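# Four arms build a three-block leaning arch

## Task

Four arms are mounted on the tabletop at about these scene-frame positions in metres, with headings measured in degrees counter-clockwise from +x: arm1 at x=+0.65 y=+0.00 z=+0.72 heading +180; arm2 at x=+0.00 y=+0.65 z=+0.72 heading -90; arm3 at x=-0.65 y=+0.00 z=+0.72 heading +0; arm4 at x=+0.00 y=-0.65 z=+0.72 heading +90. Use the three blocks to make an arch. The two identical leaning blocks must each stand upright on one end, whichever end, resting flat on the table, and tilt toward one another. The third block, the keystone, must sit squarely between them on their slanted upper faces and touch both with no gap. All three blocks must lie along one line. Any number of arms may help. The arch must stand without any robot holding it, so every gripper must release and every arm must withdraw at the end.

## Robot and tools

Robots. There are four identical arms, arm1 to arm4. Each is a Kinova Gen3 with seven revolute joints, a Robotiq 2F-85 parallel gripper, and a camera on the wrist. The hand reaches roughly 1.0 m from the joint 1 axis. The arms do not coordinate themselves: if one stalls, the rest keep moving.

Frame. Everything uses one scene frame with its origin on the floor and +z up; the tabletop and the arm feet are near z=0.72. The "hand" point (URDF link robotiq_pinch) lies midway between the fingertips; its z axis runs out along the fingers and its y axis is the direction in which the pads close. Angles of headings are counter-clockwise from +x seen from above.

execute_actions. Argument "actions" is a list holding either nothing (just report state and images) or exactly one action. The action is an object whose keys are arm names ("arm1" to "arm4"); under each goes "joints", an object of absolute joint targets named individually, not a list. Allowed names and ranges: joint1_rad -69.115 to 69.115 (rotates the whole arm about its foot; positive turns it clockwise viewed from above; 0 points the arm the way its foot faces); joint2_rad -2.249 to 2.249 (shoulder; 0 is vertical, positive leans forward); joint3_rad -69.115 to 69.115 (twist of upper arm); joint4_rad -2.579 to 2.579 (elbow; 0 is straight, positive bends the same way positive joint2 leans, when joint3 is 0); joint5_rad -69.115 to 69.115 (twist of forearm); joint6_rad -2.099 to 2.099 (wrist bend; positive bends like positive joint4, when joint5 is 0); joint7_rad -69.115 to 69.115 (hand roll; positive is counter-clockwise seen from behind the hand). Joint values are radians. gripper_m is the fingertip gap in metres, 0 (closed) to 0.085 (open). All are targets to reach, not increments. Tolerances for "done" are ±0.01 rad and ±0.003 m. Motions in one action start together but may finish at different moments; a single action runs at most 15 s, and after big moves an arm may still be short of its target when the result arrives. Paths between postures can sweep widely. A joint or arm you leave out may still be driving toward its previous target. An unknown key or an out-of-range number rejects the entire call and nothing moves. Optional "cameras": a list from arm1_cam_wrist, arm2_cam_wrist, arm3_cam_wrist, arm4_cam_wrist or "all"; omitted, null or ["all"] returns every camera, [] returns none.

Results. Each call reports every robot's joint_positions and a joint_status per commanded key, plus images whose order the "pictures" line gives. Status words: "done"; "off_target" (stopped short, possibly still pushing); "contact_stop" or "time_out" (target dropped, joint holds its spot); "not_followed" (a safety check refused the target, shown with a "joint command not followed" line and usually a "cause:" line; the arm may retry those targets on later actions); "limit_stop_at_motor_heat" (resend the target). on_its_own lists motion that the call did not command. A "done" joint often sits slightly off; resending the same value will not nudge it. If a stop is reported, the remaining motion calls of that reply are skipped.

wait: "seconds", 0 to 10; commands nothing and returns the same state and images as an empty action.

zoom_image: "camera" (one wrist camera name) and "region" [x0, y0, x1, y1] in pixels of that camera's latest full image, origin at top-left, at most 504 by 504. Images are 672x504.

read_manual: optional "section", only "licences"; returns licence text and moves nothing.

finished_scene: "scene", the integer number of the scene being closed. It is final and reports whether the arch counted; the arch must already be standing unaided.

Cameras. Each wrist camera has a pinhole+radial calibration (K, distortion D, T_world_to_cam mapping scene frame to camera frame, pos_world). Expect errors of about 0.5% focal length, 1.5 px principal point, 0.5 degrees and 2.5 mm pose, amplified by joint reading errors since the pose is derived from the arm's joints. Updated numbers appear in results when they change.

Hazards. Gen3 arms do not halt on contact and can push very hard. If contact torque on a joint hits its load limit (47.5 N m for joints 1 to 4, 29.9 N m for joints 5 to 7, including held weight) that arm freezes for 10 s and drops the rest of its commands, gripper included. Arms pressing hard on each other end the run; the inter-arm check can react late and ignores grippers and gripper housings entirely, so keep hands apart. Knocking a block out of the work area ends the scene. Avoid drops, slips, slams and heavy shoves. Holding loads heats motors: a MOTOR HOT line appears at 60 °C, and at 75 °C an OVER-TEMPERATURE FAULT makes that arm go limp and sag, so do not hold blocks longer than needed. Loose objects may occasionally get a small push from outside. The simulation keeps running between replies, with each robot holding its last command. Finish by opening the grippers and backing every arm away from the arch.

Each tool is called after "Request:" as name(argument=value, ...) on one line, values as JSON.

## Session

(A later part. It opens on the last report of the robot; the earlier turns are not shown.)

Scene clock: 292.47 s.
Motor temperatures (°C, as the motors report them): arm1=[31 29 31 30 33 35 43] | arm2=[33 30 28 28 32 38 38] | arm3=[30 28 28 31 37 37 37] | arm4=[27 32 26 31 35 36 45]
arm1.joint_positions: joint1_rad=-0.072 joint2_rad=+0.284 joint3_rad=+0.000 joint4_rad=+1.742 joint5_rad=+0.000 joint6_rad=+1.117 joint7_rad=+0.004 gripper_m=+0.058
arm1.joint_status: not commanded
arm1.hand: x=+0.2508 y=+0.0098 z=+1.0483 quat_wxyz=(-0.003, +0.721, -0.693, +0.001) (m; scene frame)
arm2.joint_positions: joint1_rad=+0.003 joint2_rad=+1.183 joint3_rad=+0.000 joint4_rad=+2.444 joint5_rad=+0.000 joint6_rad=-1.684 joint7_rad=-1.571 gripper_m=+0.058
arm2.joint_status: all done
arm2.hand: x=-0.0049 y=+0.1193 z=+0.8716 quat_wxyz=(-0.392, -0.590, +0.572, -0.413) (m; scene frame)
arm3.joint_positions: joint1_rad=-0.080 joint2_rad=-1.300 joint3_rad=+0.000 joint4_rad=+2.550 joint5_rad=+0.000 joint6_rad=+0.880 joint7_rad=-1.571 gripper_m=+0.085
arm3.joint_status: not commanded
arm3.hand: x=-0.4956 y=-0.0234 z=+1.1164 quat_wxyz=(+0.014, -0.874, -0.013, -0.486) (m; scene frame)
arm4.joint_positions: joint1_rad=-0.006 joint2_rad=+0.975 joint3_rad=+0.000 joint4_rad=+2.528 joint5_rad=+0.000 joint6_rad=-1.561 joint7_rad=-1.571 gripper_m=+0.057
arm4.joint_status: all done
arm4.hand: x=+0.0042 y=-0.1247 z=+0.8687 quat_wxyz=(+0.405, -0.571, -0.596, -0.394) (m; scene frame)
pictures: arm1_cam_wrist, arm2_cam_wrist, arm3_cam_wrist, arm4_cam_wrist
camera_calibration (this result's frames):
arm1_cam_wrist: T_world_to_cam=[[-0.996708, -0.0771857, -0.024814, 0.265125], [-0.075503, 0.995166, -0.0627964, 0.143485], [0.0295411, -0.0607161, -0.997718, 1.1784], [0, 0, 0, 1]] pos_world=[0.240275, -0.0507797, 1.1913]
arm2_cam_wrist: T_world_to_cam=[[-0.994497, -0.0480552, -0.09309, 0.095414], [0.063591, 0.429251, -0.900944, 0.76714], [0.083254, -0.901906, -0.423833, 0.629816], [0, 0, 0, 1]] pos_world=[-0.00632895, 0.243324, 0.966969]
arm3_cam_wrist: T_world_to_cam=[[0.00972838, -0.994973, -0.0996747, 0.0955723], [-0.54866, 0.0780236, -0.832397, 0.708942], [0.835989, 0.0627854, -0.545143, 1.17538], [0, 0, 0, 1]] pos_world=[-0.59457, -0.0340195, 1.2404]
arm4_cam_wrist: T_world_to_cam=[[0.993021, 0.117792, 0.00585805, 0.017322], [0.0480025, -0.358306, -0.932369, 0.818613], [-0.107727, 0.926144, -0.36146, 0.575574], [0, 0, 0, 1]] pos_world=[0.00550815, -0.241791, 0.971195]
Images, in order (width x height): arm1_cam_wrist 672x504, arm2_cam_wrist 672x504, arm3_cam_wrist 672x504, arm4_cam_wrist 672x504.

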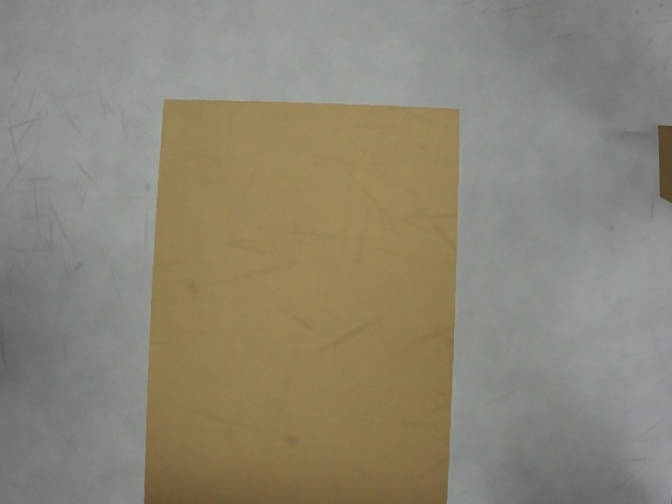

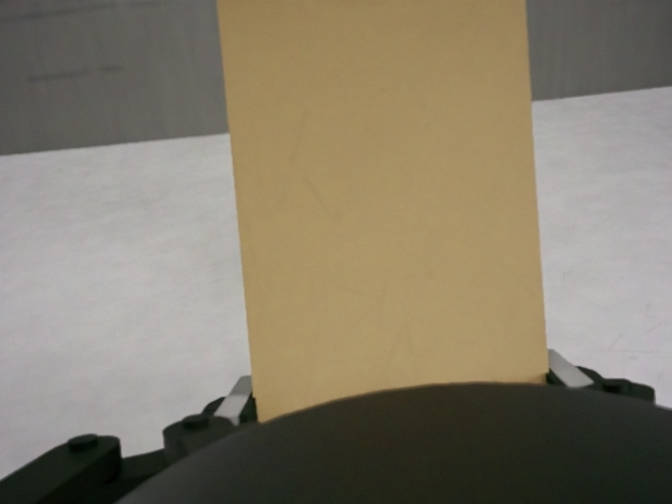

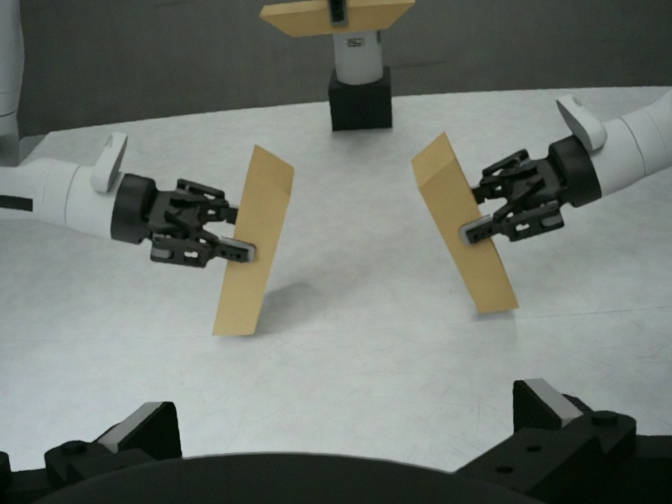

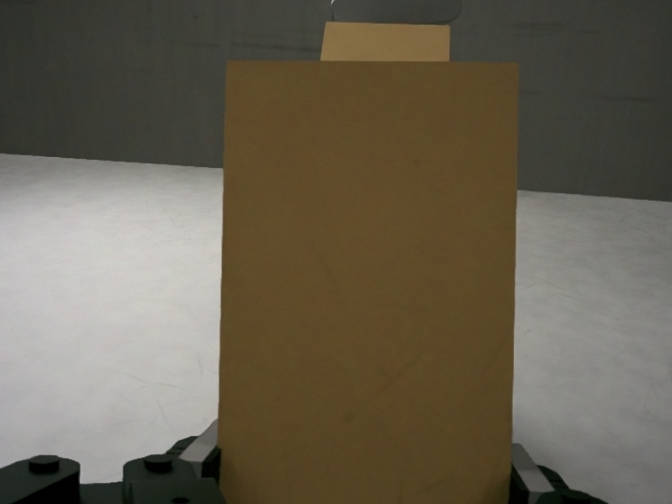

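Request:
execute_actions(actions=[{"arm1":{"joints":{"joint2_rad":0.9522,"joint4_rad":0.7807,"joint6_rad":1.4087}},"arm2":{"joints":{"joint2_rad":1.2295,"joint4_rad":2.4223,"joint6_rad":-1.7148}},"arm4":{"joints":{"joint2_rad":1.0304,"joint4_rad":2.5162,"joint6_rad":-1.6096}}}], cameras=["arm3_cam_wrist","arm1_cam_wrist","arm4_cam_wrist"])

Request:
zoom_image(camera="arm3_cam_wrist", region=[190, 80, 550, 360])

Scene clock: 331.27 s.
Motor temperatures (°C, as the motors report them): arm1=[31 30 31 30 33 35 43] | arm2=[33 31 28 28 32 38 38] | arm3=[30 28 28 31 37 37 37] | arm4=[27 32 26 31 35 36 45]
arm1.joint_positions: joint1_rad=-0.072 joint2_rad=+0.954 joint3_rad=+0.000 joint4_rad=+0.782 joint5_rad=+0.000 joint6_rad=+1.409 joint7_rad=+0.004 gripper_m=+0.058
arm1.joint_status: all done
arm1.hand: x=-0.0016 y=+0.0009 z=+0.9736 quat_wxyz=(-0.003, +0.721, -0.693, +0.001) (m; scene frame)
arm2.joint_positions: joint1_rad=+0.003 joint2_rad=+1.232 joint3_rad=+0.000 joint4_rad=+2.423 joint5_rad=+0.000 joint6_rad=-1.712 joint7_rad=-1.571 gripper_m=+0.058
arm2.joint_status: all done
arm2.hand: x=-0.0048 y=+0.1196 z=+0.8565 quat_wxyz=(-0.392, -0.590, +0.572, -0.413) (m; scene frame)
arm3.joint_positions: joint1_rad=-0.080 joint2_rad=-1.300 joint3_rad=+0.000 joint4_rad=+2.550 joint5_rad=+0.000 joint6_rad=+0.880 joint7_rad=-1.571 gripper_m=+0.085
arm3.joint_status: not commanded
arm3.hand: x=-0.4956 y=-0.0234 z=+1.1164 quat_wxyz=(+0.014, -0.874, -0.013, -0.486) (m; scene frame)
arm4.joint_positions: joint1_rad=-0.006 joint2_rad=+1.033 joint3_rad=+0.000 joint4_rad=+2.517 joint5_rad=+0.000 joint6_rad=-1.607 joint7_rad=-1.571 gripper_m=+0.057
arm4.joint_status: all done
arm4.hand: x=+0.0043 y=-0.1251 z=+0.8536 quat_wxyz=(+0.405, -0.571, -0.596, -0.394) (m; scene frame)
pictures: arm1_cam_wrist, arm3_cam_wrist, arm4_cam_wrist
camera_calibration (this result's frames):
arm1_cam_wrist: T_world_to_cam=[[-0.99669, -0.0771962, -0.025489, 0.011659], [-0.075471, 0.995166, -0.062846, 0.128585], [0.0302173, -0.0607143, -0.997698, 1.11077], [0, 0, 0, 1]] pos_world=[-0.0122396, -0.0596237, 1.11659]
arm3_cam_wrist: T_world_to_cam=[[0.00972823, -0.994973, -0.0996748, 0.0955722], [-0.54866, 0.0780237, -0.832397, 0.708942], [0.835989, 0.0627853, -0.545143, 1.17538], [0, 0, 0, 1]] pos_world=[-0.59457, -0.0340195, 1.2404]
arm4_cam_wrist: T_world_to_cam=[[0.993022, 0.117788, 0.00584604, 0.017338], [0.0480008, -0.358401, -0.932333, 0.804292], [-0.107723, 0.926107, -0.361553, 0.570623], [0, 0, 0, 1]] pos_world=[0.00564537, -0.242242, 0.956077]
Images, in order (width x height): arm1_cam_wrist 672x504, arm3_cam_wrist 672x504, arm4_cam_wrist 672x504.

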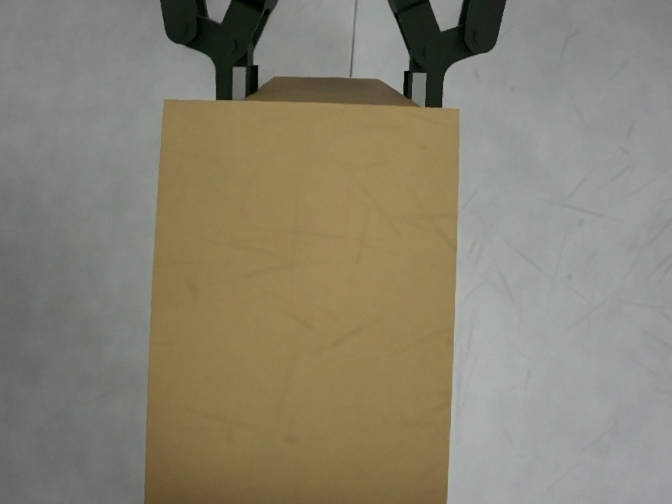

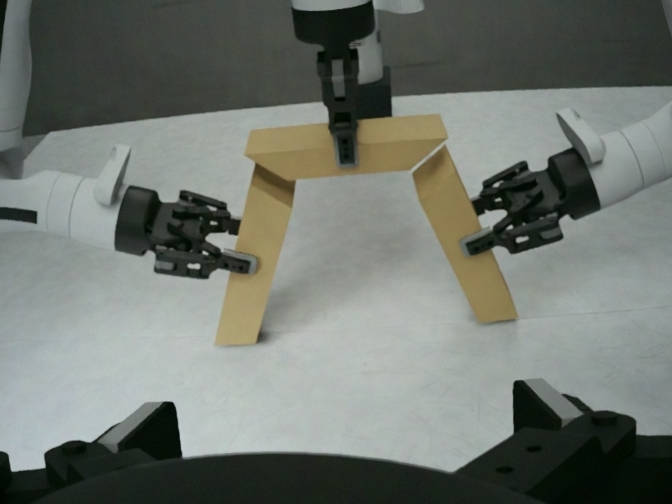

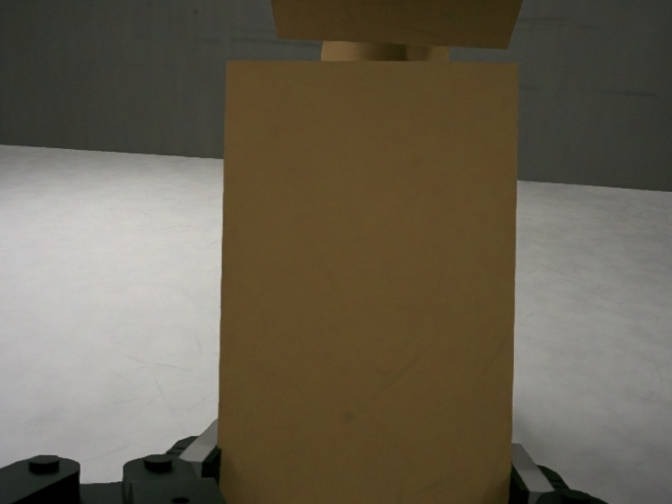

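Region (190, 80, 550, 360) of arm3_cam_wrist's 672x504 image, scaled by 1.400.

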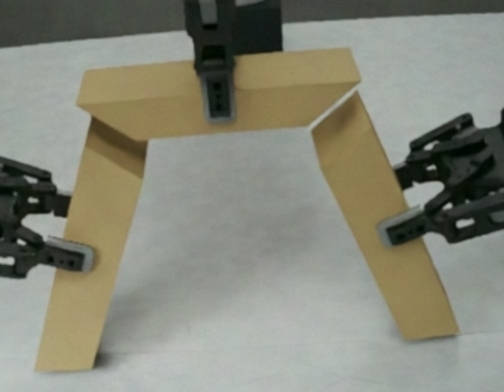

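Request:
zoom_image(camera="arm3_cam_wrist", region=[200, 300, 290, 360])

Request:
zoom_image(camera="arm3_cam_wrist", region=[450, 280, 540, 340])

Request:
zoom_image(camera="arm3_cam_wrist", region=[230, 100, 470, 220])

Region (200, 300, 290, 360) of arm3_cam_wrist's 672x504 image, scaled by 5.600.

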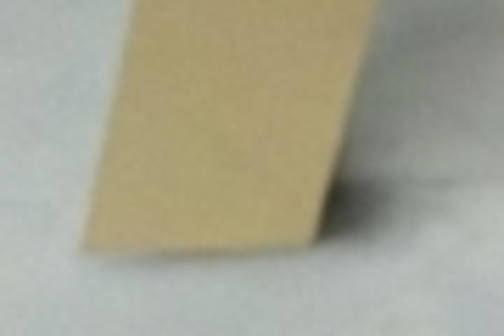

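Region (450, 280, 540, 340) of arm3_cam_wrist's 672x504 image, scaled by 5.600.

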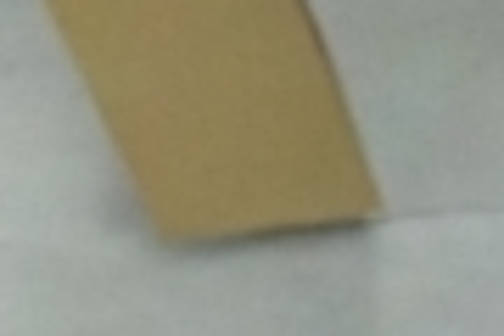

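Region (230, 100, 470, 220) of arm3_cam_wrist's 672x504 image, scaled by 2.100.

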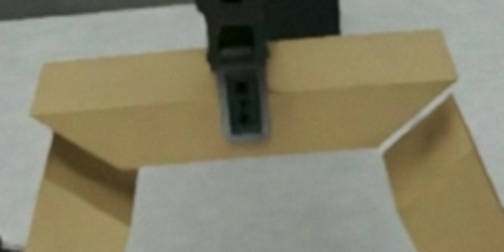

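Request:
execute_actions(actions=[{"arm2":{"joints":{"joint2_rad":1.2557,"joint4_rad":2.4112,"joint6_rad":-1.7299}},"arm4":{"joints":{"joint2_rad":1.0613,"joint4_rad":2.5102,"joint6_rad":-1.6345}}}], cameras=["arm3_cam_wrist"])

Request:
zoom_image(camera="arm3_cam_wrist", region=[200, 300, 290, 360])

Request:
zoom_image(camera="arm3_cam_wrist", region=[450, 280, 540, 340])

Scene clock: 369.73 s.
Motor temperatures (°C, as the motors report them): arm1=[31 31 31 30 33 35 43] | arm2=[33 32 28 28 32 38 38] | arm3=[30 28 28 31 37 37 37] | arm4=[27 33 26 31 35 36 45]
arm1.joint_positions: joint1_rad=-0.072 joint2_rad=+0.954 joint3_rad=+0.000 joint4_rad=+0.782 joint5_rad=+0.000 joint6_rad=+1.409 joint7_rad=+0.004 gripper_m=+0.058
arm1.joint_status: not commanded
arm1.hand: x=-0.0016 y=+0.0009 z=+0.9736 quat_wxyz=(-0.003, +0.721, -0.693, +0.001) (m; scene frame)
arm2.joint_positions: joint1_rad=+0.003 joint2_rad=+1.258 joint3_rad=+0.000 joint4_rad=+2.412 joint5_rad=+0.000 joint6_rad=-1.727 joint7_rad=-1.571 gripper_m=+0.058
arm2.joint_status: all done
arm2.hand: x=-0.0048 y=+0.1200 z=+0.8484 quat_wxyz=(-0.392, -0.590, +0.572, -0.413) (m; scene frame)
arm3.joint_positions: joint1_rad=-0.080 joint2_rad=-1.300 joint3_rad=+0.000 joint4_rad=+2.550 joint5_rad=+0.000 joint6_rad=+0.880 joint7_rad=-1.571 gripper_m=+0.085
arm3.joint_status: not commanded
arm3.hand: x=-0.4956 y=-0.0234 z=+1.1164 quat_wxyz=(+0.014, -0.874, -0.013, -0.486) (m; scene frame)
arm4.joint_positions: joint1_rad=-0.006 joint2_rad=+1.064 joint3_rad=+0.000 joint4_rad=+2.511 joint5_rad=+0.000 joint6_rad=-1.632 joint7_rad=-1.571 gripper_m=+0.057
arm4.joint_status: all done
arm4.hand: x=+0.0044 y=-0.1257 z=+0.8456 quat_wxyz=(+0.405, -0.571, -0.596, -0.394) (m; scene frame)
pictures: arm3_cam_wrist
camera_calibration (this result's frames):
arm3_cam_wrist: T_world_to_cam=[[0.00972832, -0.994972, -0.0996749, 0.0955724], [-0.54866, 0.0780238, -0.832397, 0.708942], [0.835989, 0.0627855, -0.545143, 1.17538], [0, 0, 0, 1]] pos_world=[-0.59457, -0.0340195, 1.2404]
Images, in order (width x height): arm3_cam_wrist 672x504.

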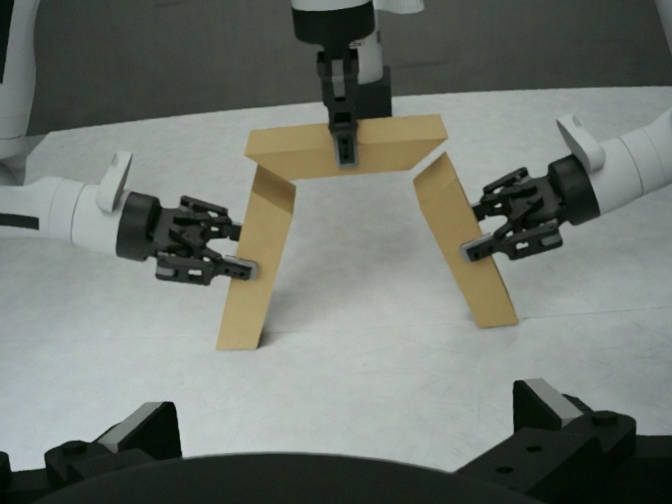

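Region (200, 300, 290, 360) of arm3_cam_wrist's 672x504 image, scaled by 5.600.

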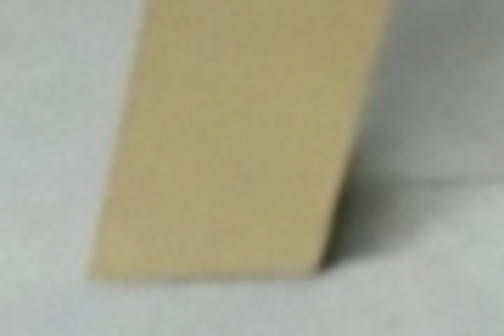

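Region (450, 280, 540, 340) of arm3_cam_wrist's 672x504 image, scaled by 5.600.

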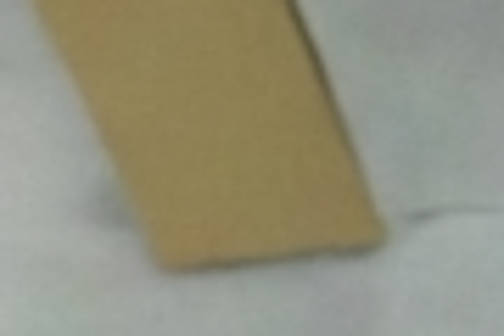

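Request:
execute_actions(actions=[{"arm1":{"joints":{"joint2_rad":0.9808,"joint4_rad":0.8107,"joint6_rad":1.3501}},"arm4":{"joints":{"joint2_rad":1.0767,"joint4_rad":2.5072,"joint6_rad":-1.6469}}}], cameras=["arm3_cam_wrist","arm1_cam_wrist","arm4_cam_wrist"])

Request:
zoom_image(camera="arm3_cam_wrist", region=[230, 120, 470, 240])

Request:
zoom_image(camera="arm3_cam_wrist", region=[450, 280, 540, 340])

Scene clock: 384.00 s.
Motor temperatures (°C, as the motors report them): arm1=[31 32 31 30 33 35 43] | arm2=[33 32 28 28 32 38 38] | arm3=[30 28 28 31 37 37 37] | arm4=[27 33 26 31 35 36 45]
arm1.joint_positions: joint1_rad=-0.072 joint2_rad=+0.983 joint3_rad=+0.000 joint4_rad=+0.812 joint5_rad=+0.000 joint6_rad=+1.350 joint7_rad=+0.004 gripper_m=+0.058
arm1.joint_status: all done
arm1.hand: x=-0.0048 y=+0.0009 z=+0.9456 quat_wxyz=(-0.003, +0.721, -0.693, +0.001) (m; scene frame)
arm2.joint_positions: joint1_rad=+0.003 joint2_rad=+1.258 joint3_rad=+0.000 joint4_rad=+2.412 joint5_rad=+0.000 joint6_rad=-1.727 joint7_rad=-1.571 gripper_m=+0.058
arm2.joint_status: not commanded
arm2.hand: x=-0.0048 y=+0.1201 z=+0.8484 quat_wxyz=(-0.392, -0.590, +0.572, -0.413) (m; scene frame)
arm3.joint_positions: joint1_rad=-0.080 joint2_rad=-1.300 joint3_rad=+0.000 joint4_rad=+2.550 joint5_rad=+0.000 joint6_rad=+0.880 joint7_rad=-1.571 gripper_m=+0.085
arm3.joint_status: not commanded
arm3.hand: x=-0.4956 y=-0.0234 z=+1.1164 quat_wxyz=(+0.014, -0.874, -0.013, -0.486) (m; scene frame)
arm4.joint_positions: joint1_rad=-0.006 joint2_rad=+1.079 joint3_rad=+0.000 joint4_rad=+2.508 joint5_rad=+0.000 joint6_rad=-1.645 joint7_rad=-1.571 gripper_m=+0.057
arm4.joint_status: all done
arm4.hand: x=+0.0045 y=-0.1262 z=+0.8415 quat_wxyz=(+0.405, -0.571, -0.596, -0.394) (m; scene frame)
pictures: arm1_cam_wrist, arm3_cam_wrist, arm4_cam_wrist
camera_calibration (this result's frames):
arm1_cam_wrist: T_world_to_cam=[[-0.996688, -0.0771928, -0.0255918, 0.00789914], [-0.0754612, 0.995166, -0.0628506, 0.126617], [0.0303197, -0.0607112, -0.997695, 1.08284], [0, 0, 0, 1]] pos_world=[-0.0154039, -0.0596539, 1.08851]
arm3_cam_wrist: T_world_to_cam=[[0.00972844, -0.994972, -0.099675, 0.0955726], [-0.54866, 0.0780238, -0.832397, 0.708942], [0.835989, 0.0627856, -0.545143, 1.17538], [0, 0, 0, 1]] pos_world=[-0.59457, -0.0340195, 1.2404]
arm4_cam_wrist: T_world_to_cam=[[0.993022, 0.117786, 0.00584972, 0.017393], [0.0479941, -0.35832, -0.932364, 0.792696], [-0.107723, 0.926139, -0.361473, 0.56716], [0, 0, 0, 1]] pos_world=[0.00578001, -0.243278, 0.943993]
Images, in order (width x height): arm1_cam_wrist 672x504, arm3_cam_wrist 672x504, arm4_cam_wrist 672x504.

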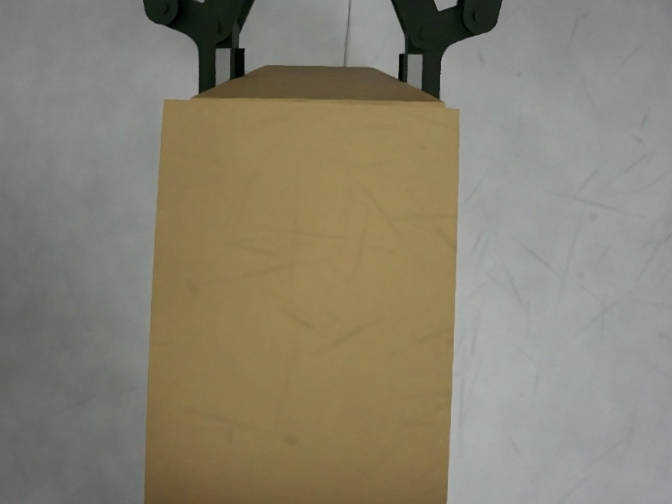

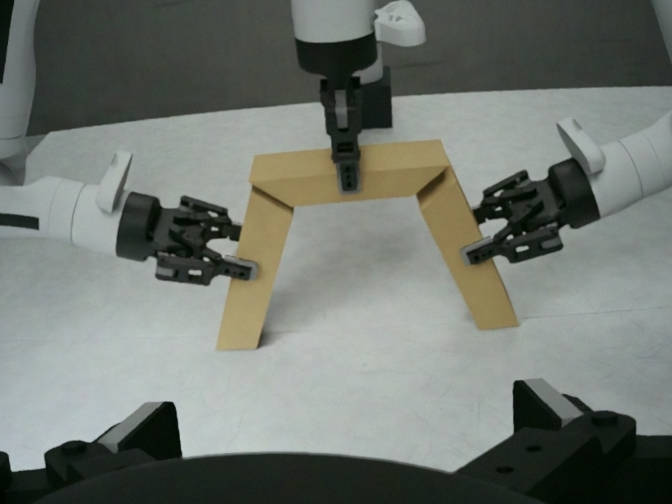

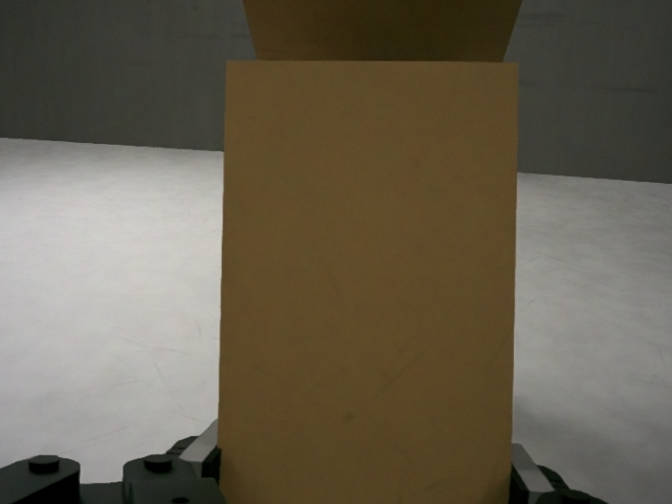

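Region (230, 120, 470, 240) of arm3_cam_wrist's 672x504 image, scaled by 2.100.

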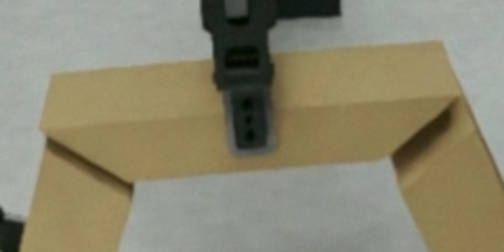

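Region (450, 280, 540, 340) of arm3_cam_wrist's 672x504 image, scaled by 5.600.

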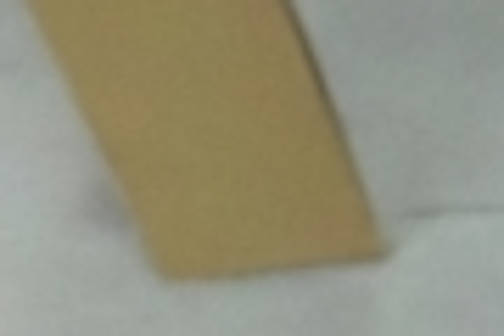

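Request:
execute_actions(actions=[{"arm2":{"joints":{"joint7_rad":-1.559}},"arm4":{"joints":{"joint2_rad":1.055,"joint4_rad":2.4877,"joint6_rad":-1.6057,"joint7_rad":-1.616}}}])

Request:
zoom_image(camera="arm3_cam_wrist", region=[230, 120, 470, 240])

Request:
zoom_image(camera="arm1_cam_wrist", region=[140, 20, 480, 140])

Scene clock: 437.30 s.
Motor temperatures (°C, as the motors report them): arm1=[31 33 31 30 33 35 43] | arm2=[33 32 28 28 32 38 38] | arm3=[30 27 28 32 37 37 37] | arm4=[27 33 26 30 35 36 45]
arm1.joint_positions: joint1_rad=-0.072 joint2_rad=+0.983 joint3_rad=+0.000 joint4_rad=+0.812 joint5_rad=+0.000 joint6_rad=+1.350 joint7_rad=+0.004 gripper_m=+0.058
arm1.joint_status: not commanded
arm1.hand: x=-0.0048 y=+0.0009 z=+0.9456 quat_wxyz=(-0.003, +0.721, -0.693, +0.001) (m; scene frame)
arm2.joint_positions: joint1_rad=+0.003 joint2_rad=+1.258 joint3_rad=+0.000 joint4_rad=+2.412 joint5_rad=+0.000 joint6_rad=-1.727 joint7_rad=-1.559 gripper_m=+0.058
arm2.joint_status: all done
arm2.hand: x=-0.0048 y=+0.1201 z=+0.8484 quat_wxyz=(-0.395, -0.594, +0.568, -0.411) (m; scene frame)
arm3.joint_positions: joint1_rad=-0.080 joint2_rad=-1.300 joint3_rad=+0.000 joint4_rad=+2.550 joint5_rad=+0.000 joint6_rad=+0.880 joint7_rad=-1.571 gripper_m=+0.085
arm3.joint_status: not commanded
arm3.hand: x=-0.4956 y=-0.0234 z=+1.1164 quat_wxyz=(+0.014, -0.874, -0.013, -0.486) (m; scene frame)
arm4.joint_positions: joint1_rad=-0.006 joint2_rad=+1.058 joint3_rad=+0.000 joint4_rad=+2.489 joint5_rad=+0.000 joint6_rad=-1.603 joint7_rad=-1.616 gripper_m=+0.057
arm4.joint_status: all done
arm4.hand: x=+0.0042 y=-0.1188 z=+0.8441 quat_wxyz=(+0.413, -0.584, -0.583, -0.385) (m; scene frame)
pictures: arm1_cam_wrist, arm2_cam_wrist, arm3_cam_wrist, arm4_cam_wrist
camera_calibration (this result's frames):
arm1_cam_wrist: T_world_to_cam=[[-0.996687, -0.0771923, -0.025605, 0.00791299], [-0.0754598, 0.995166, -0.0628516, 0.126617], [0.0303329, -0.0607112, -0.997694, 1.08283], [0, 0, 0, 1]] pos_world=[-0.0154043, -0.0596536, 1.0885]
arm2_cam_wrist: T_world_to_cam=[[-0.995268, -0.0522806, -0.0819042, 0.0844813], [0.0516635, 0.429175, -0.901743, 0.746488], [0.0822949, -0.901707, -0.424443, 0.621116], [0, 0, 0, 1]] pos_world=[-0.00559933, 0.244107, 0.943688]
arm3_cam_wrist: T_world_to_cam=[[0.00972831, -0.994973, -0.0996747, 0.0955721], [-0.54866, 0.0780236, -0.832397, 0.708942], [0.835989, 0.0627853, -0.545143, 1.17538], [0, 0, 0, 1]] pos_world=[-0.59457, -0.0340195, 1.2404]
arm4_cam_wrist: T_world_to_cam=[[0.994175, 0.101599, -0.0359788, 0.0501841], [0.00305787, -0.360267, -0.932844, 0.798115], [-0.107738, 0.9273, -0.358479, 0.558877], [0, 0, 0, 1]] pos_world=[0.00787987, -0.23581, 0.946668]
Images, in order (width x height): arm1_cam_wrist 672x504, arm2_cam_wrist 672x504, arm3_cam_wrist 672x504, arm4_cam_wrist 672x504.

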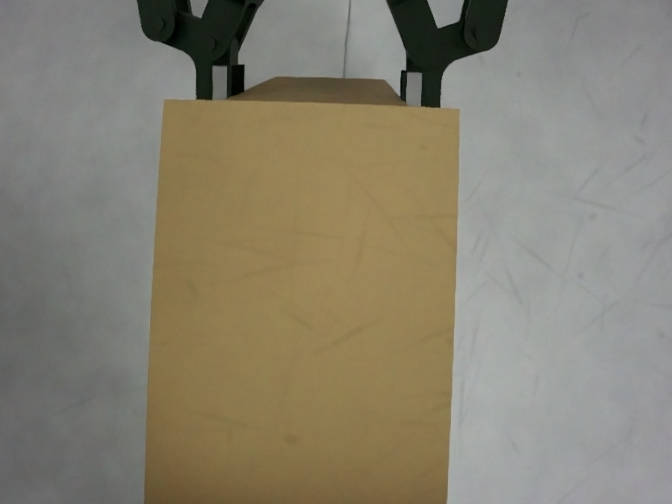

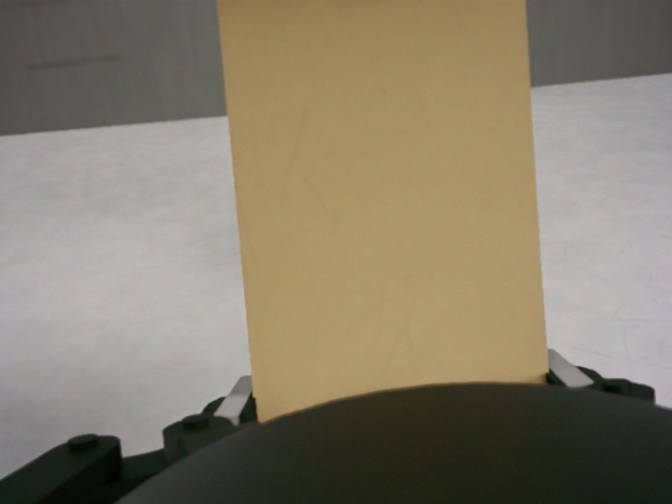

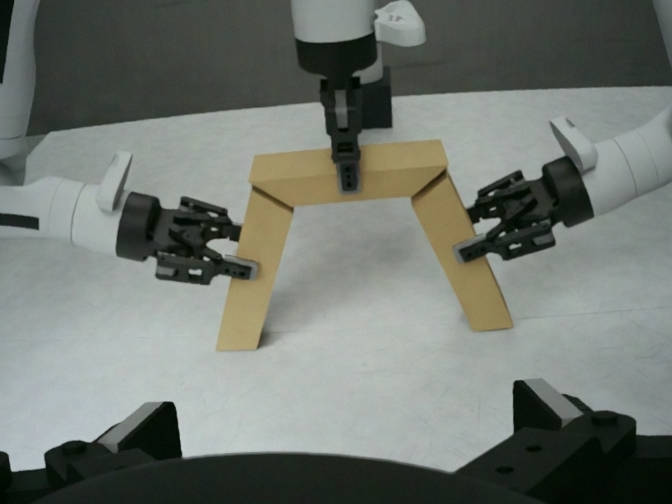

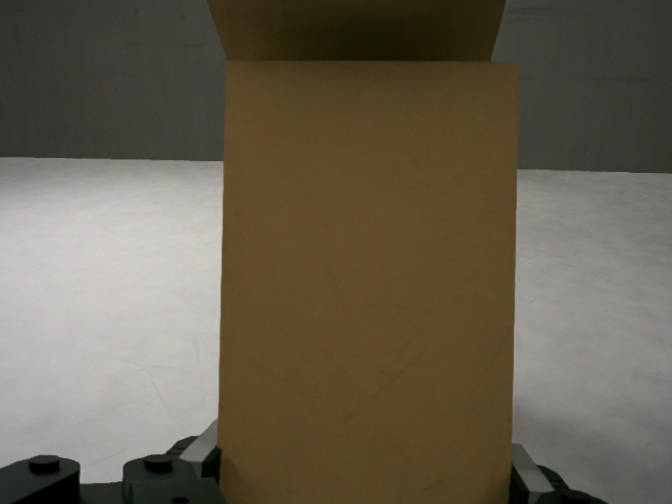

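Region (230, 120, 470, 240) of arm3_cam_wrist's 672x504 image, scaled by 2.100.

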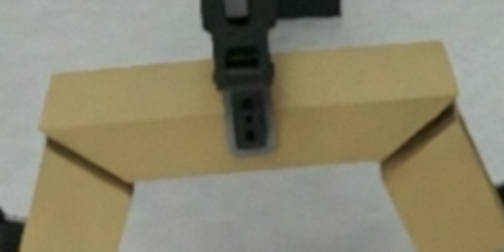

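Region (140, 20, 480, 140) of arm1_cam_wrist's 672x504 image, scaled by 1.482; it fills the top 178 rows of this view, and the rest is white.

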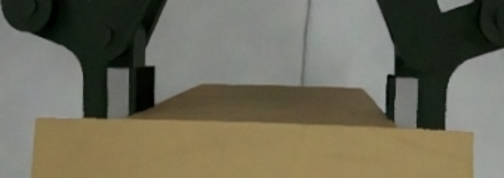

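Request:
execute_actions(actions=[{"arm1":{"joints":{"joint2_rad":0.9729,"joint4_rad":0.8498,"joint6_rad":1.3189}},"arm2":{"joints":{"joint2_rad":1.2656,"joint4_rad":2.4141,"joint6_rad":-1.7427}},"arm4":{"joints":{"joint2_rad":1.0685,"joint4_rad":2.4851,"joint6_rad":-1.6166}}}], cameras=["arm3_cam_wrist","arm1_cam_wrist","arm4_cam_wrist"])

Request:
zoom_image(camera="arm3_cam_wrist", region=[230, 140, 330, 230])

Request:
zoom_image(camera="arm3_cam_wrist", region=[380, 130, 480, 220])

Request:
zoom_image(camera="arm3_cam_wrist", region=[200, 290, 540, 370])

Scene clock: 451.27 s.
Motor temperatures (°C, as the motors report them): arm1=[31 33 31 30 33 35 43] | arm2=[33 33 28 28 32 38 38] | arm3=[30 27 28 32 37 37 37] | arm4=[27 33 26 30 35 36 45]
arm1.joint_positions: joint1_rad=-0.072 joint2_rad=+0.975 joint3_rad=+0.000 joint4_rad=+0.851 joint5_rad=+0.000 joint6_rad=+1.319 joint7_rad=+0.004 gripper_m=+0.058
arm1.joint_status: all done
arm1.hand: x=-0.0006 y=+0.0011 z=+0.9388 quat_wxyz=(-0.003, +0.721, -0.693, +0.001) (m; scene frame)
arm2.joint_positions: joint1_rad=+0.003 joint2_rad=+1.268 joint3_rad=+0.000 joint4_rad=+2.415 joint5_rad=+0.000 joint6_rad=-1.740 joint7_rad=-1.559 gripper_m=+0.058
arm2.joint_status: all done
arm2.hand: x=-0.0048 y=+0.1222 z=+0.8465 quat_wxyz=(-0.395, -0.594, +0.568, -0.411) (m; scene frame)
arm3.joint_positions: joint1_rad=-0.080 joint2_rad=-1.300 joint3_rad=+0.000 joint4_rad=+2.550 joint5_rad=+0.000 joint6_rad=+0.880 joint7_rad=-1.571 gripper_m=+0.085
arm3.joint_status: not commanded
arm3.hand: x=-0.4956 y=-0.0234 z=+1.1164 quat_wxyz=(+0.014, -0.874, -0.013, -0.486) (m; scene frame)
arm4.joint_positions: joint1_rad=-0.006 joint2_rad=+1.071 joint3_rad=+0.000 joint4_rad=+2.486 joint5_rad=+0.000 joint6_rad=-1.614 joint7_rad=-1.616 gripper_m=+0.057
arm4.joint_status: all done
arm4.hand: x=+0.0042 y=-0.1192 z=+0.8406 quat_wxyz=(+0.414, -0.584, -0.583, -0.385) (m; scene frame)
pictures: arm1_cam_wrist, arm3_cam_wrist, arm4_cam_wrist
camera_calibration (this result's frames):
arm1_cam_wrist: T_world_to_cam=[[-0.996687, -0.0771914, -0.0256363, 0.0119698], [-0.075457, 0.995166, -0.0628523, 0.126338], [0.0303641, -0.0607096, -0.997694, 1.07595], [0, 0, 0, 1]] pos_world=[-0.011207, -0.0594829, 1.08172]
arm3_cam_wrist: T_world_to_cam=[[0.0097285, -0.994973, -0.0996744, 0.0955719], [-0.54866, 0.0780232, -0.832397, 0.708942], [0.835989, 0.0627853, -0.545143, 1.17538], [0, 0, 0, 1]] pos_world=[-0.59457, -0.0340194, 1.2404]
arm4_cam_wrist: T_world_to_cam=[[0.994175, 0.101602, -0.0359731, 0.0500465], [0.00305237, -0.360163, -0.932884, 0.794726], [-0.107739, 0.92734, -0.358375, 0.557856], [0, 0, 0, 1]] pos_world=[0.00792208, -0.236176, 0.943109]
Images, in order (width x height): arm1_cam_wrist 672x504, arm3_cam_wrist 672x504, arm4_cam_wrist 672x504.

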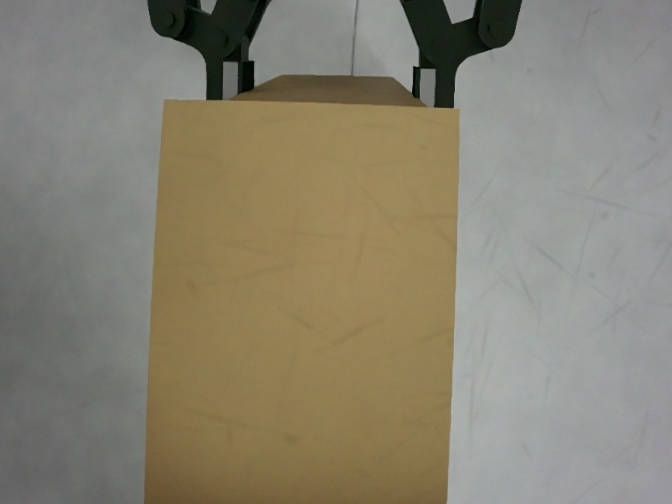

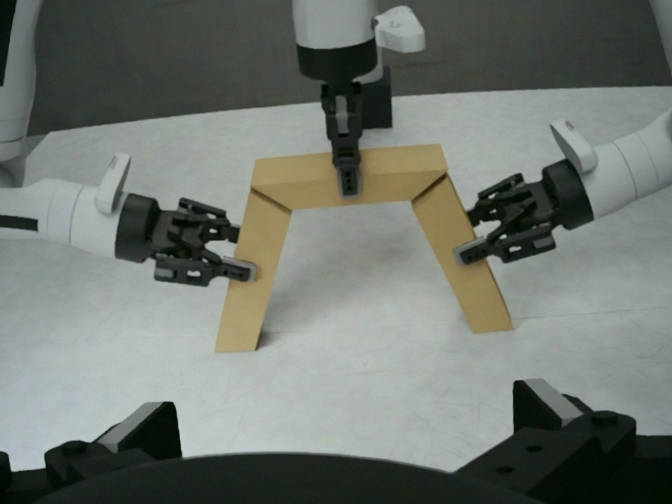

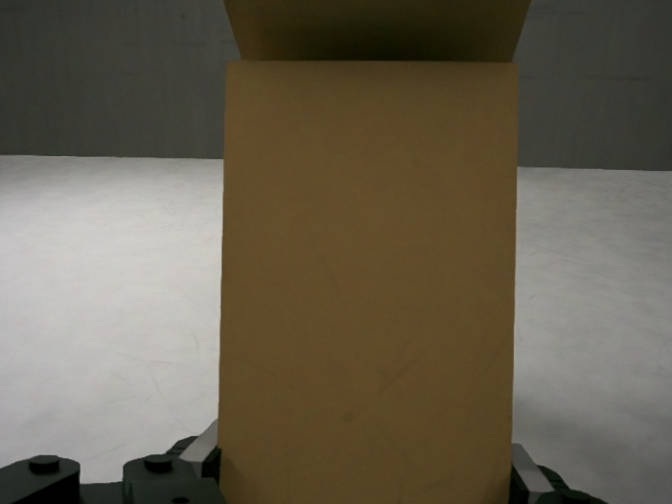

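Region (230, 140, 330, 230) of arm3_cam_wrist's 672x504 image, scaled by 5.040; it fills the top 454 rows of this view, and the rest is white.

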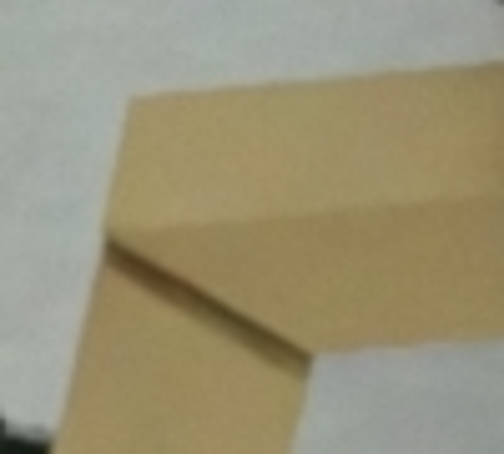

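Region (380, 130, 480, 220) of arm3_cam_wrist's 672x504 image, scaled by 5.040; it fills the top 454 rows of this view, and the rest is white.

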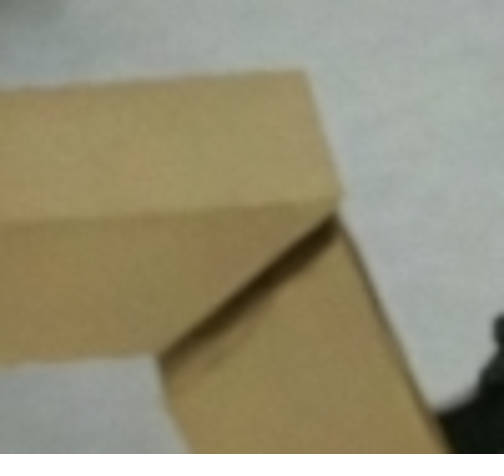

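Region (200, 290, 540, 370) of arm3_cam_wrist's 672x504 image, scaled by 1.482; it fills the top 119 rows of this view, and the rest is white.

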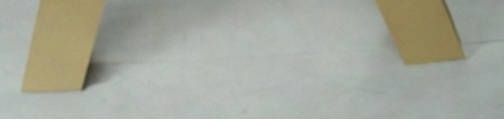

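Request:
execute_actions(actions=[{"arm1":{"joints":{"joint2_rad":0.9756,"joint4_rad":0.8602,"joint6_rad":1.3058}},"arm2":{"joints":{"joint2_rad":1.2754,"joint4_rad":2.4099,"joint6_rad":-1.7483}},"arm4":{"joints":{"joint2_rad":1.0762,"joint4_rad":2.4836,"joint6_rad":-1.6228}}}], cameras=["arm3_cam_wrist"])

Request:
zoom_image(camera="arm3_cam_wrist", region=[230, 140, 330, 230])

Request:
zoom_image(camera="arm3_cam_wrist", region=[380, 130, 480, 220])

Request:
zoom_image(camera="arm3_cam_wrist", region=[200, 300, 290, 360])

Request:
zoom_image(camera="arm3_cam_wrist", region=[450, 280, 540, 340])

Scene clock: 464.27 s.
Motor temperatures (°C, as the motors report them): arm1=[31 34 31 30 33 35 43] | arm2=[33 33 28 28 32 38 38] | arm3=[30 27 28 32 37 37 37] | arm4=[27 33 26 30 35 36 45]
arm1.joint_positions: joint1_rad=-0.072 joint2_rad=+0.977 joint3_rad=+0.000 joint4_rad=+0.861 joint5_rad=+0.000 joint6_rad=+1.306 joint7_rad=+0.004 gripper_m=+0.058
arm1.joint_status: all done
arm1.hand: x=-0.0001 y=+0.0011 z=+0.9339 quat_wxyz=(-0.003, +0.721, -0.693, +0.001) (m; scene frame)
arm2.joint_positions: joint1_rad=+0.003 joint2_rad=+1.278 joint3_rad=+0.000 joint4_rad=+2.411 joint5_rad=+0.000 joint6_rad=-1.746 joint7_rad=-1.559 gripper_m=+0.058
arm2.joint_status: all done
arm2.hand: x=-0.0048 y=+0.1225 z=+0.8435 quat_wxyz=(-0.395, -0.594, +0.568, -0.411) (m; scene frame)
arm3.joint_positions: joint1_rad=-0.080 joint2_rad=-1.300 joint3_rad=+0.000 joint4_rad=+2.550 joint5_rad=+0.000 joint6_rad=+0.880 joint7_rad=-1.571 gripper_m=+0.085
arm3.joint_status: not commanded
arm3.hand: x=-0.4956 y=-0.0234 z=+1.1164 quat_wxyz=(+0.014, -0.874, -0.013, -0.486) (m; scene frame)
arm4.joint_positions: joint1_rad=-0.006 joint2_rad=+1.078 joint3_rad=+0.000 joint4_rad=+2.484 joint5_rad=+0.000 joint6_rad=-1.621 joint7_rad=-1.616 gripper_m=+0.057
arm4.joint_status: all done
arm4.hand: x=+0.0042 y=-0.1192 z=+0.8389 quat_wxyz=(+0.414, -0.584, -0.582, -0.385) (m; scene frame)
pictures: arm3_cam_wrist
camera_calibration (this result's frames):
arm3_cam_wrist: T_world_to_cam=[[0.00972825, -0.994973, -0.0996747, 0.0955721], [-0.54866, 0.0780236, -0.832397, 0.708942], [0.835989, 0.0627853, -0.545143, 1.17538], [0, 0, 0, 1]] pos_world=[-0.59457, -0.0340195, 1.2404]
Images, in order (width x height): arm3_cam_wrist 672x504.

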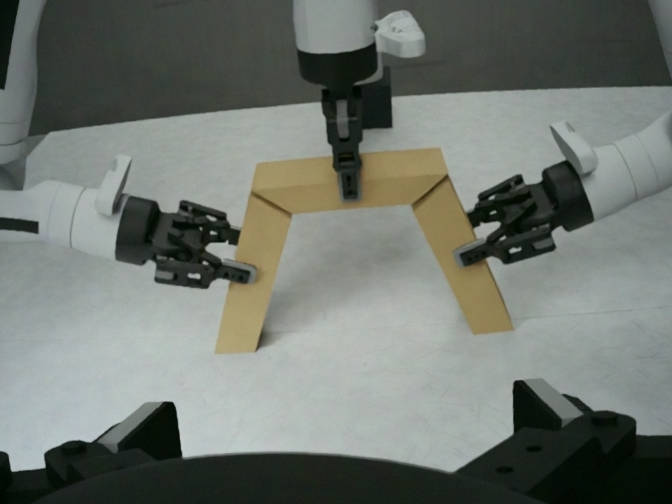

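Region (230, 140, 330, 230) of arm3_cam_wrist's 672x504 image, scaled by 5.040; it fills the top 454 rows of this view, and the rest is white.

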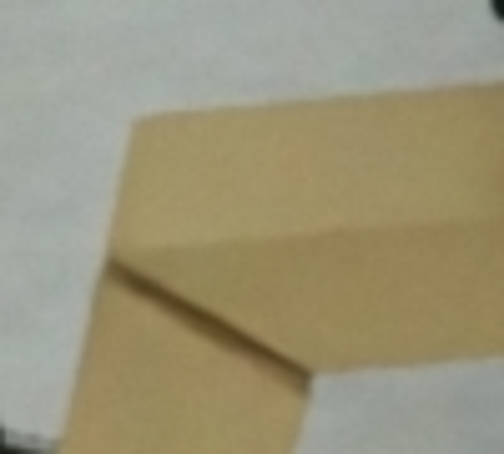

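Region (380, 130, 480, 220) of arm3_cam_wrist's 672x504 image, scaled by 5.040; it fills the top 454 rows of this view, and the rest is white.

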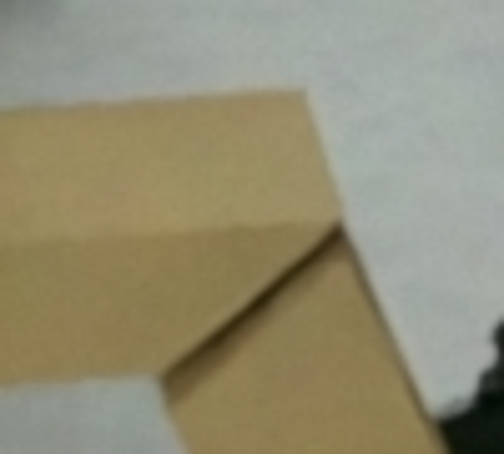

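Region (200, 300, 290, 360) of arm3_cam_wrist's 672x504 image, scaled by 5.600.

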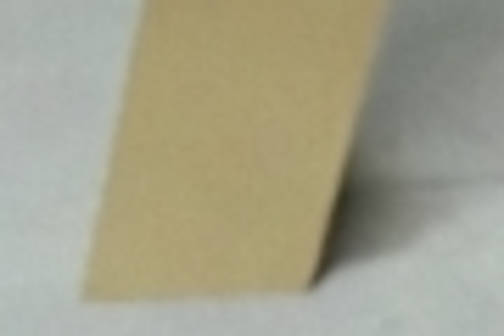

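Region (450, 280, 540, 340) of arm3_cam_wrist's 672x504 image, scaled by 5.600.

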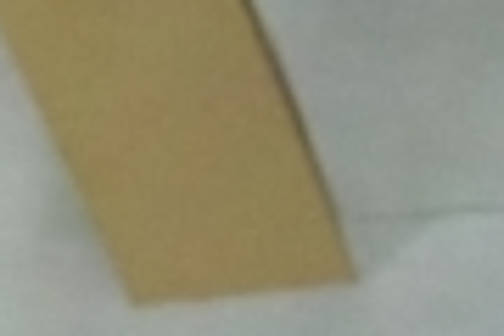

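Request:
execute_actions(actions=[{"arm1":{"joints":{"joint2_rad":0.9783,"joint4_rad":0.8706,"joint6_rad":1.2927}},"arm2":{"joints":{"joint2_rad":1.282,"joint4_rad":2.4071,"joint6_rad":-1.7521}}}], cameras=["arm3_cam_wrist"])

Request:
zoom_image(camera="arm3_cam_wrist", region=[230, 140, 330, 230])

Request:
zoom_image(camera="arm3_cam_wrist", region=[380, 130, 480, 220])

Scene clock: 475.03 s.
Motor temperatures (°C, as the motors report them): arm1=[31 34 31 30 33 35 43] | arm2=[33 33 28 28 32 38 38] | arm3=[30 27 28 32 37 37 37] | arm4=[27 33 26 30 35 36 45]
arm1.joint_positions: joint1_rad=-0.072 joint2_rad=+0.979 joint3_rad=+0.000 joint4_rad=+0.871 joint5_rad=+0.000 joint6_rad=+1.293 joint7_rad=+0.004 gripper_m=+0.058
arm1.joint_status: all done
arm1.hand: x=+0.0002 y=+0.0008 z=+0.9295 quat_wxyz=(-0.003, +0.721, -0.693, +0.001) (m; scene frame)
arm2.joint_positions: joint1_rad=+0.003 joint2_rad=+1.283 joint3_rad=+0.000 joint4_rad=+2.408 joint5_rad=+0.000 joint6_rad=-1.751 joint7_rad=-1.559 gripper_m=+0.058
arm2.joint_status: all done
arm2.hand: x=-0.0048 y=+0.1221 z=+0.8427 quat_wxyz=(-0.396, -0.593, +0.568, -0.411) (m; scene frame)
arm3.joint_positions: joint1_rad=-0.080 joint2_rad=-1.300 joint3_rad=+0.000 joint4_rad=+2.550 joint5_rad=+0.000 joint6_rad=+0.880 joint7_rad=-1.571 gripper_m=+0.085
arm3.joint_status: not commanded
arm3.hand: x=-0.4956 y=-0.0234 z=+1.1164 quat_wxyz=(+0.014, -0.874, -0.013, -0.486) (m; scene frame)
arm4.joint_positions: joint1_rad=-0.006 joint2_rad=+1.078 joint3_rad=+0.000 joint4_rad=+2.484 joint5_rad=+0.000 joint6_rad=-1.621 joint7_rad=-1.616 gripper_m=+0.057
arm4.joint_status: not commanded
arm4.hand: x=+0.0042 y=-0.1192 z=+0.8389 quat_wxyz=(+0.414, -0.584, -0.582, -0.385) (m; scene frame)
pictures: arm3_cam_wrist
camera_calibration (this result's frames):
arm3_cam_wrist: T_world_to_cam=[[0.00972843, -0.994973, -0.0996746, 0.0955721], [-0.54866, 0.0780235, -0.832397, 0.708942], [0.835989, 0.0627854, -0.545143, 1.17538], [0, 0, 0, 1]] pos_world=[-0.59457, -0.0340195, 1.2404]
Images, in order (width x height): arm3_cam_wrist 672x504.

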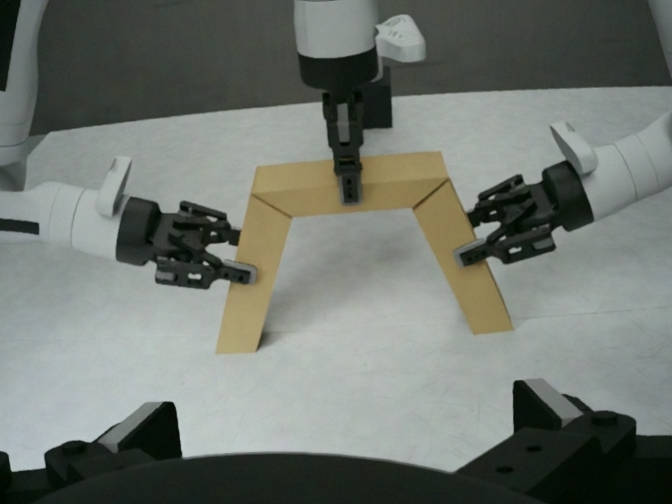

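Region (230, 140, 330, 230) of arm3_cam_wrist's 672x504 image, scaled by 5.040; it fills the top 454 rows of this view, and the rest is white.

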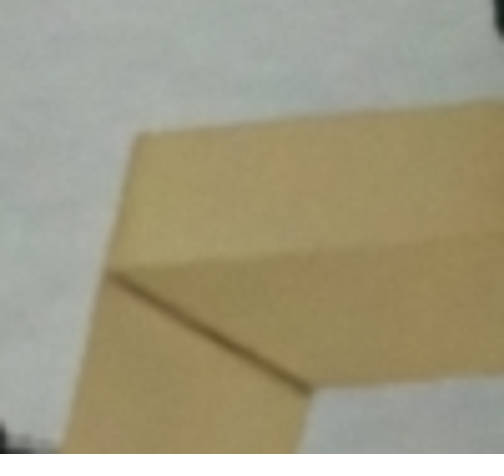

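Region (380, 130, 480, 220) of arm3_cam_wrist's 672x504 image, scaled by 5.040; it fills the top 454 rows of this view, and the rest is white.

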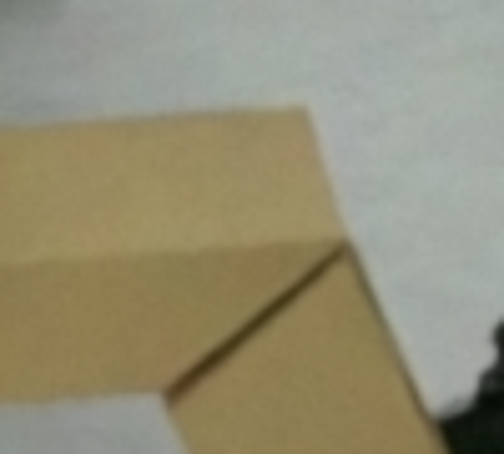

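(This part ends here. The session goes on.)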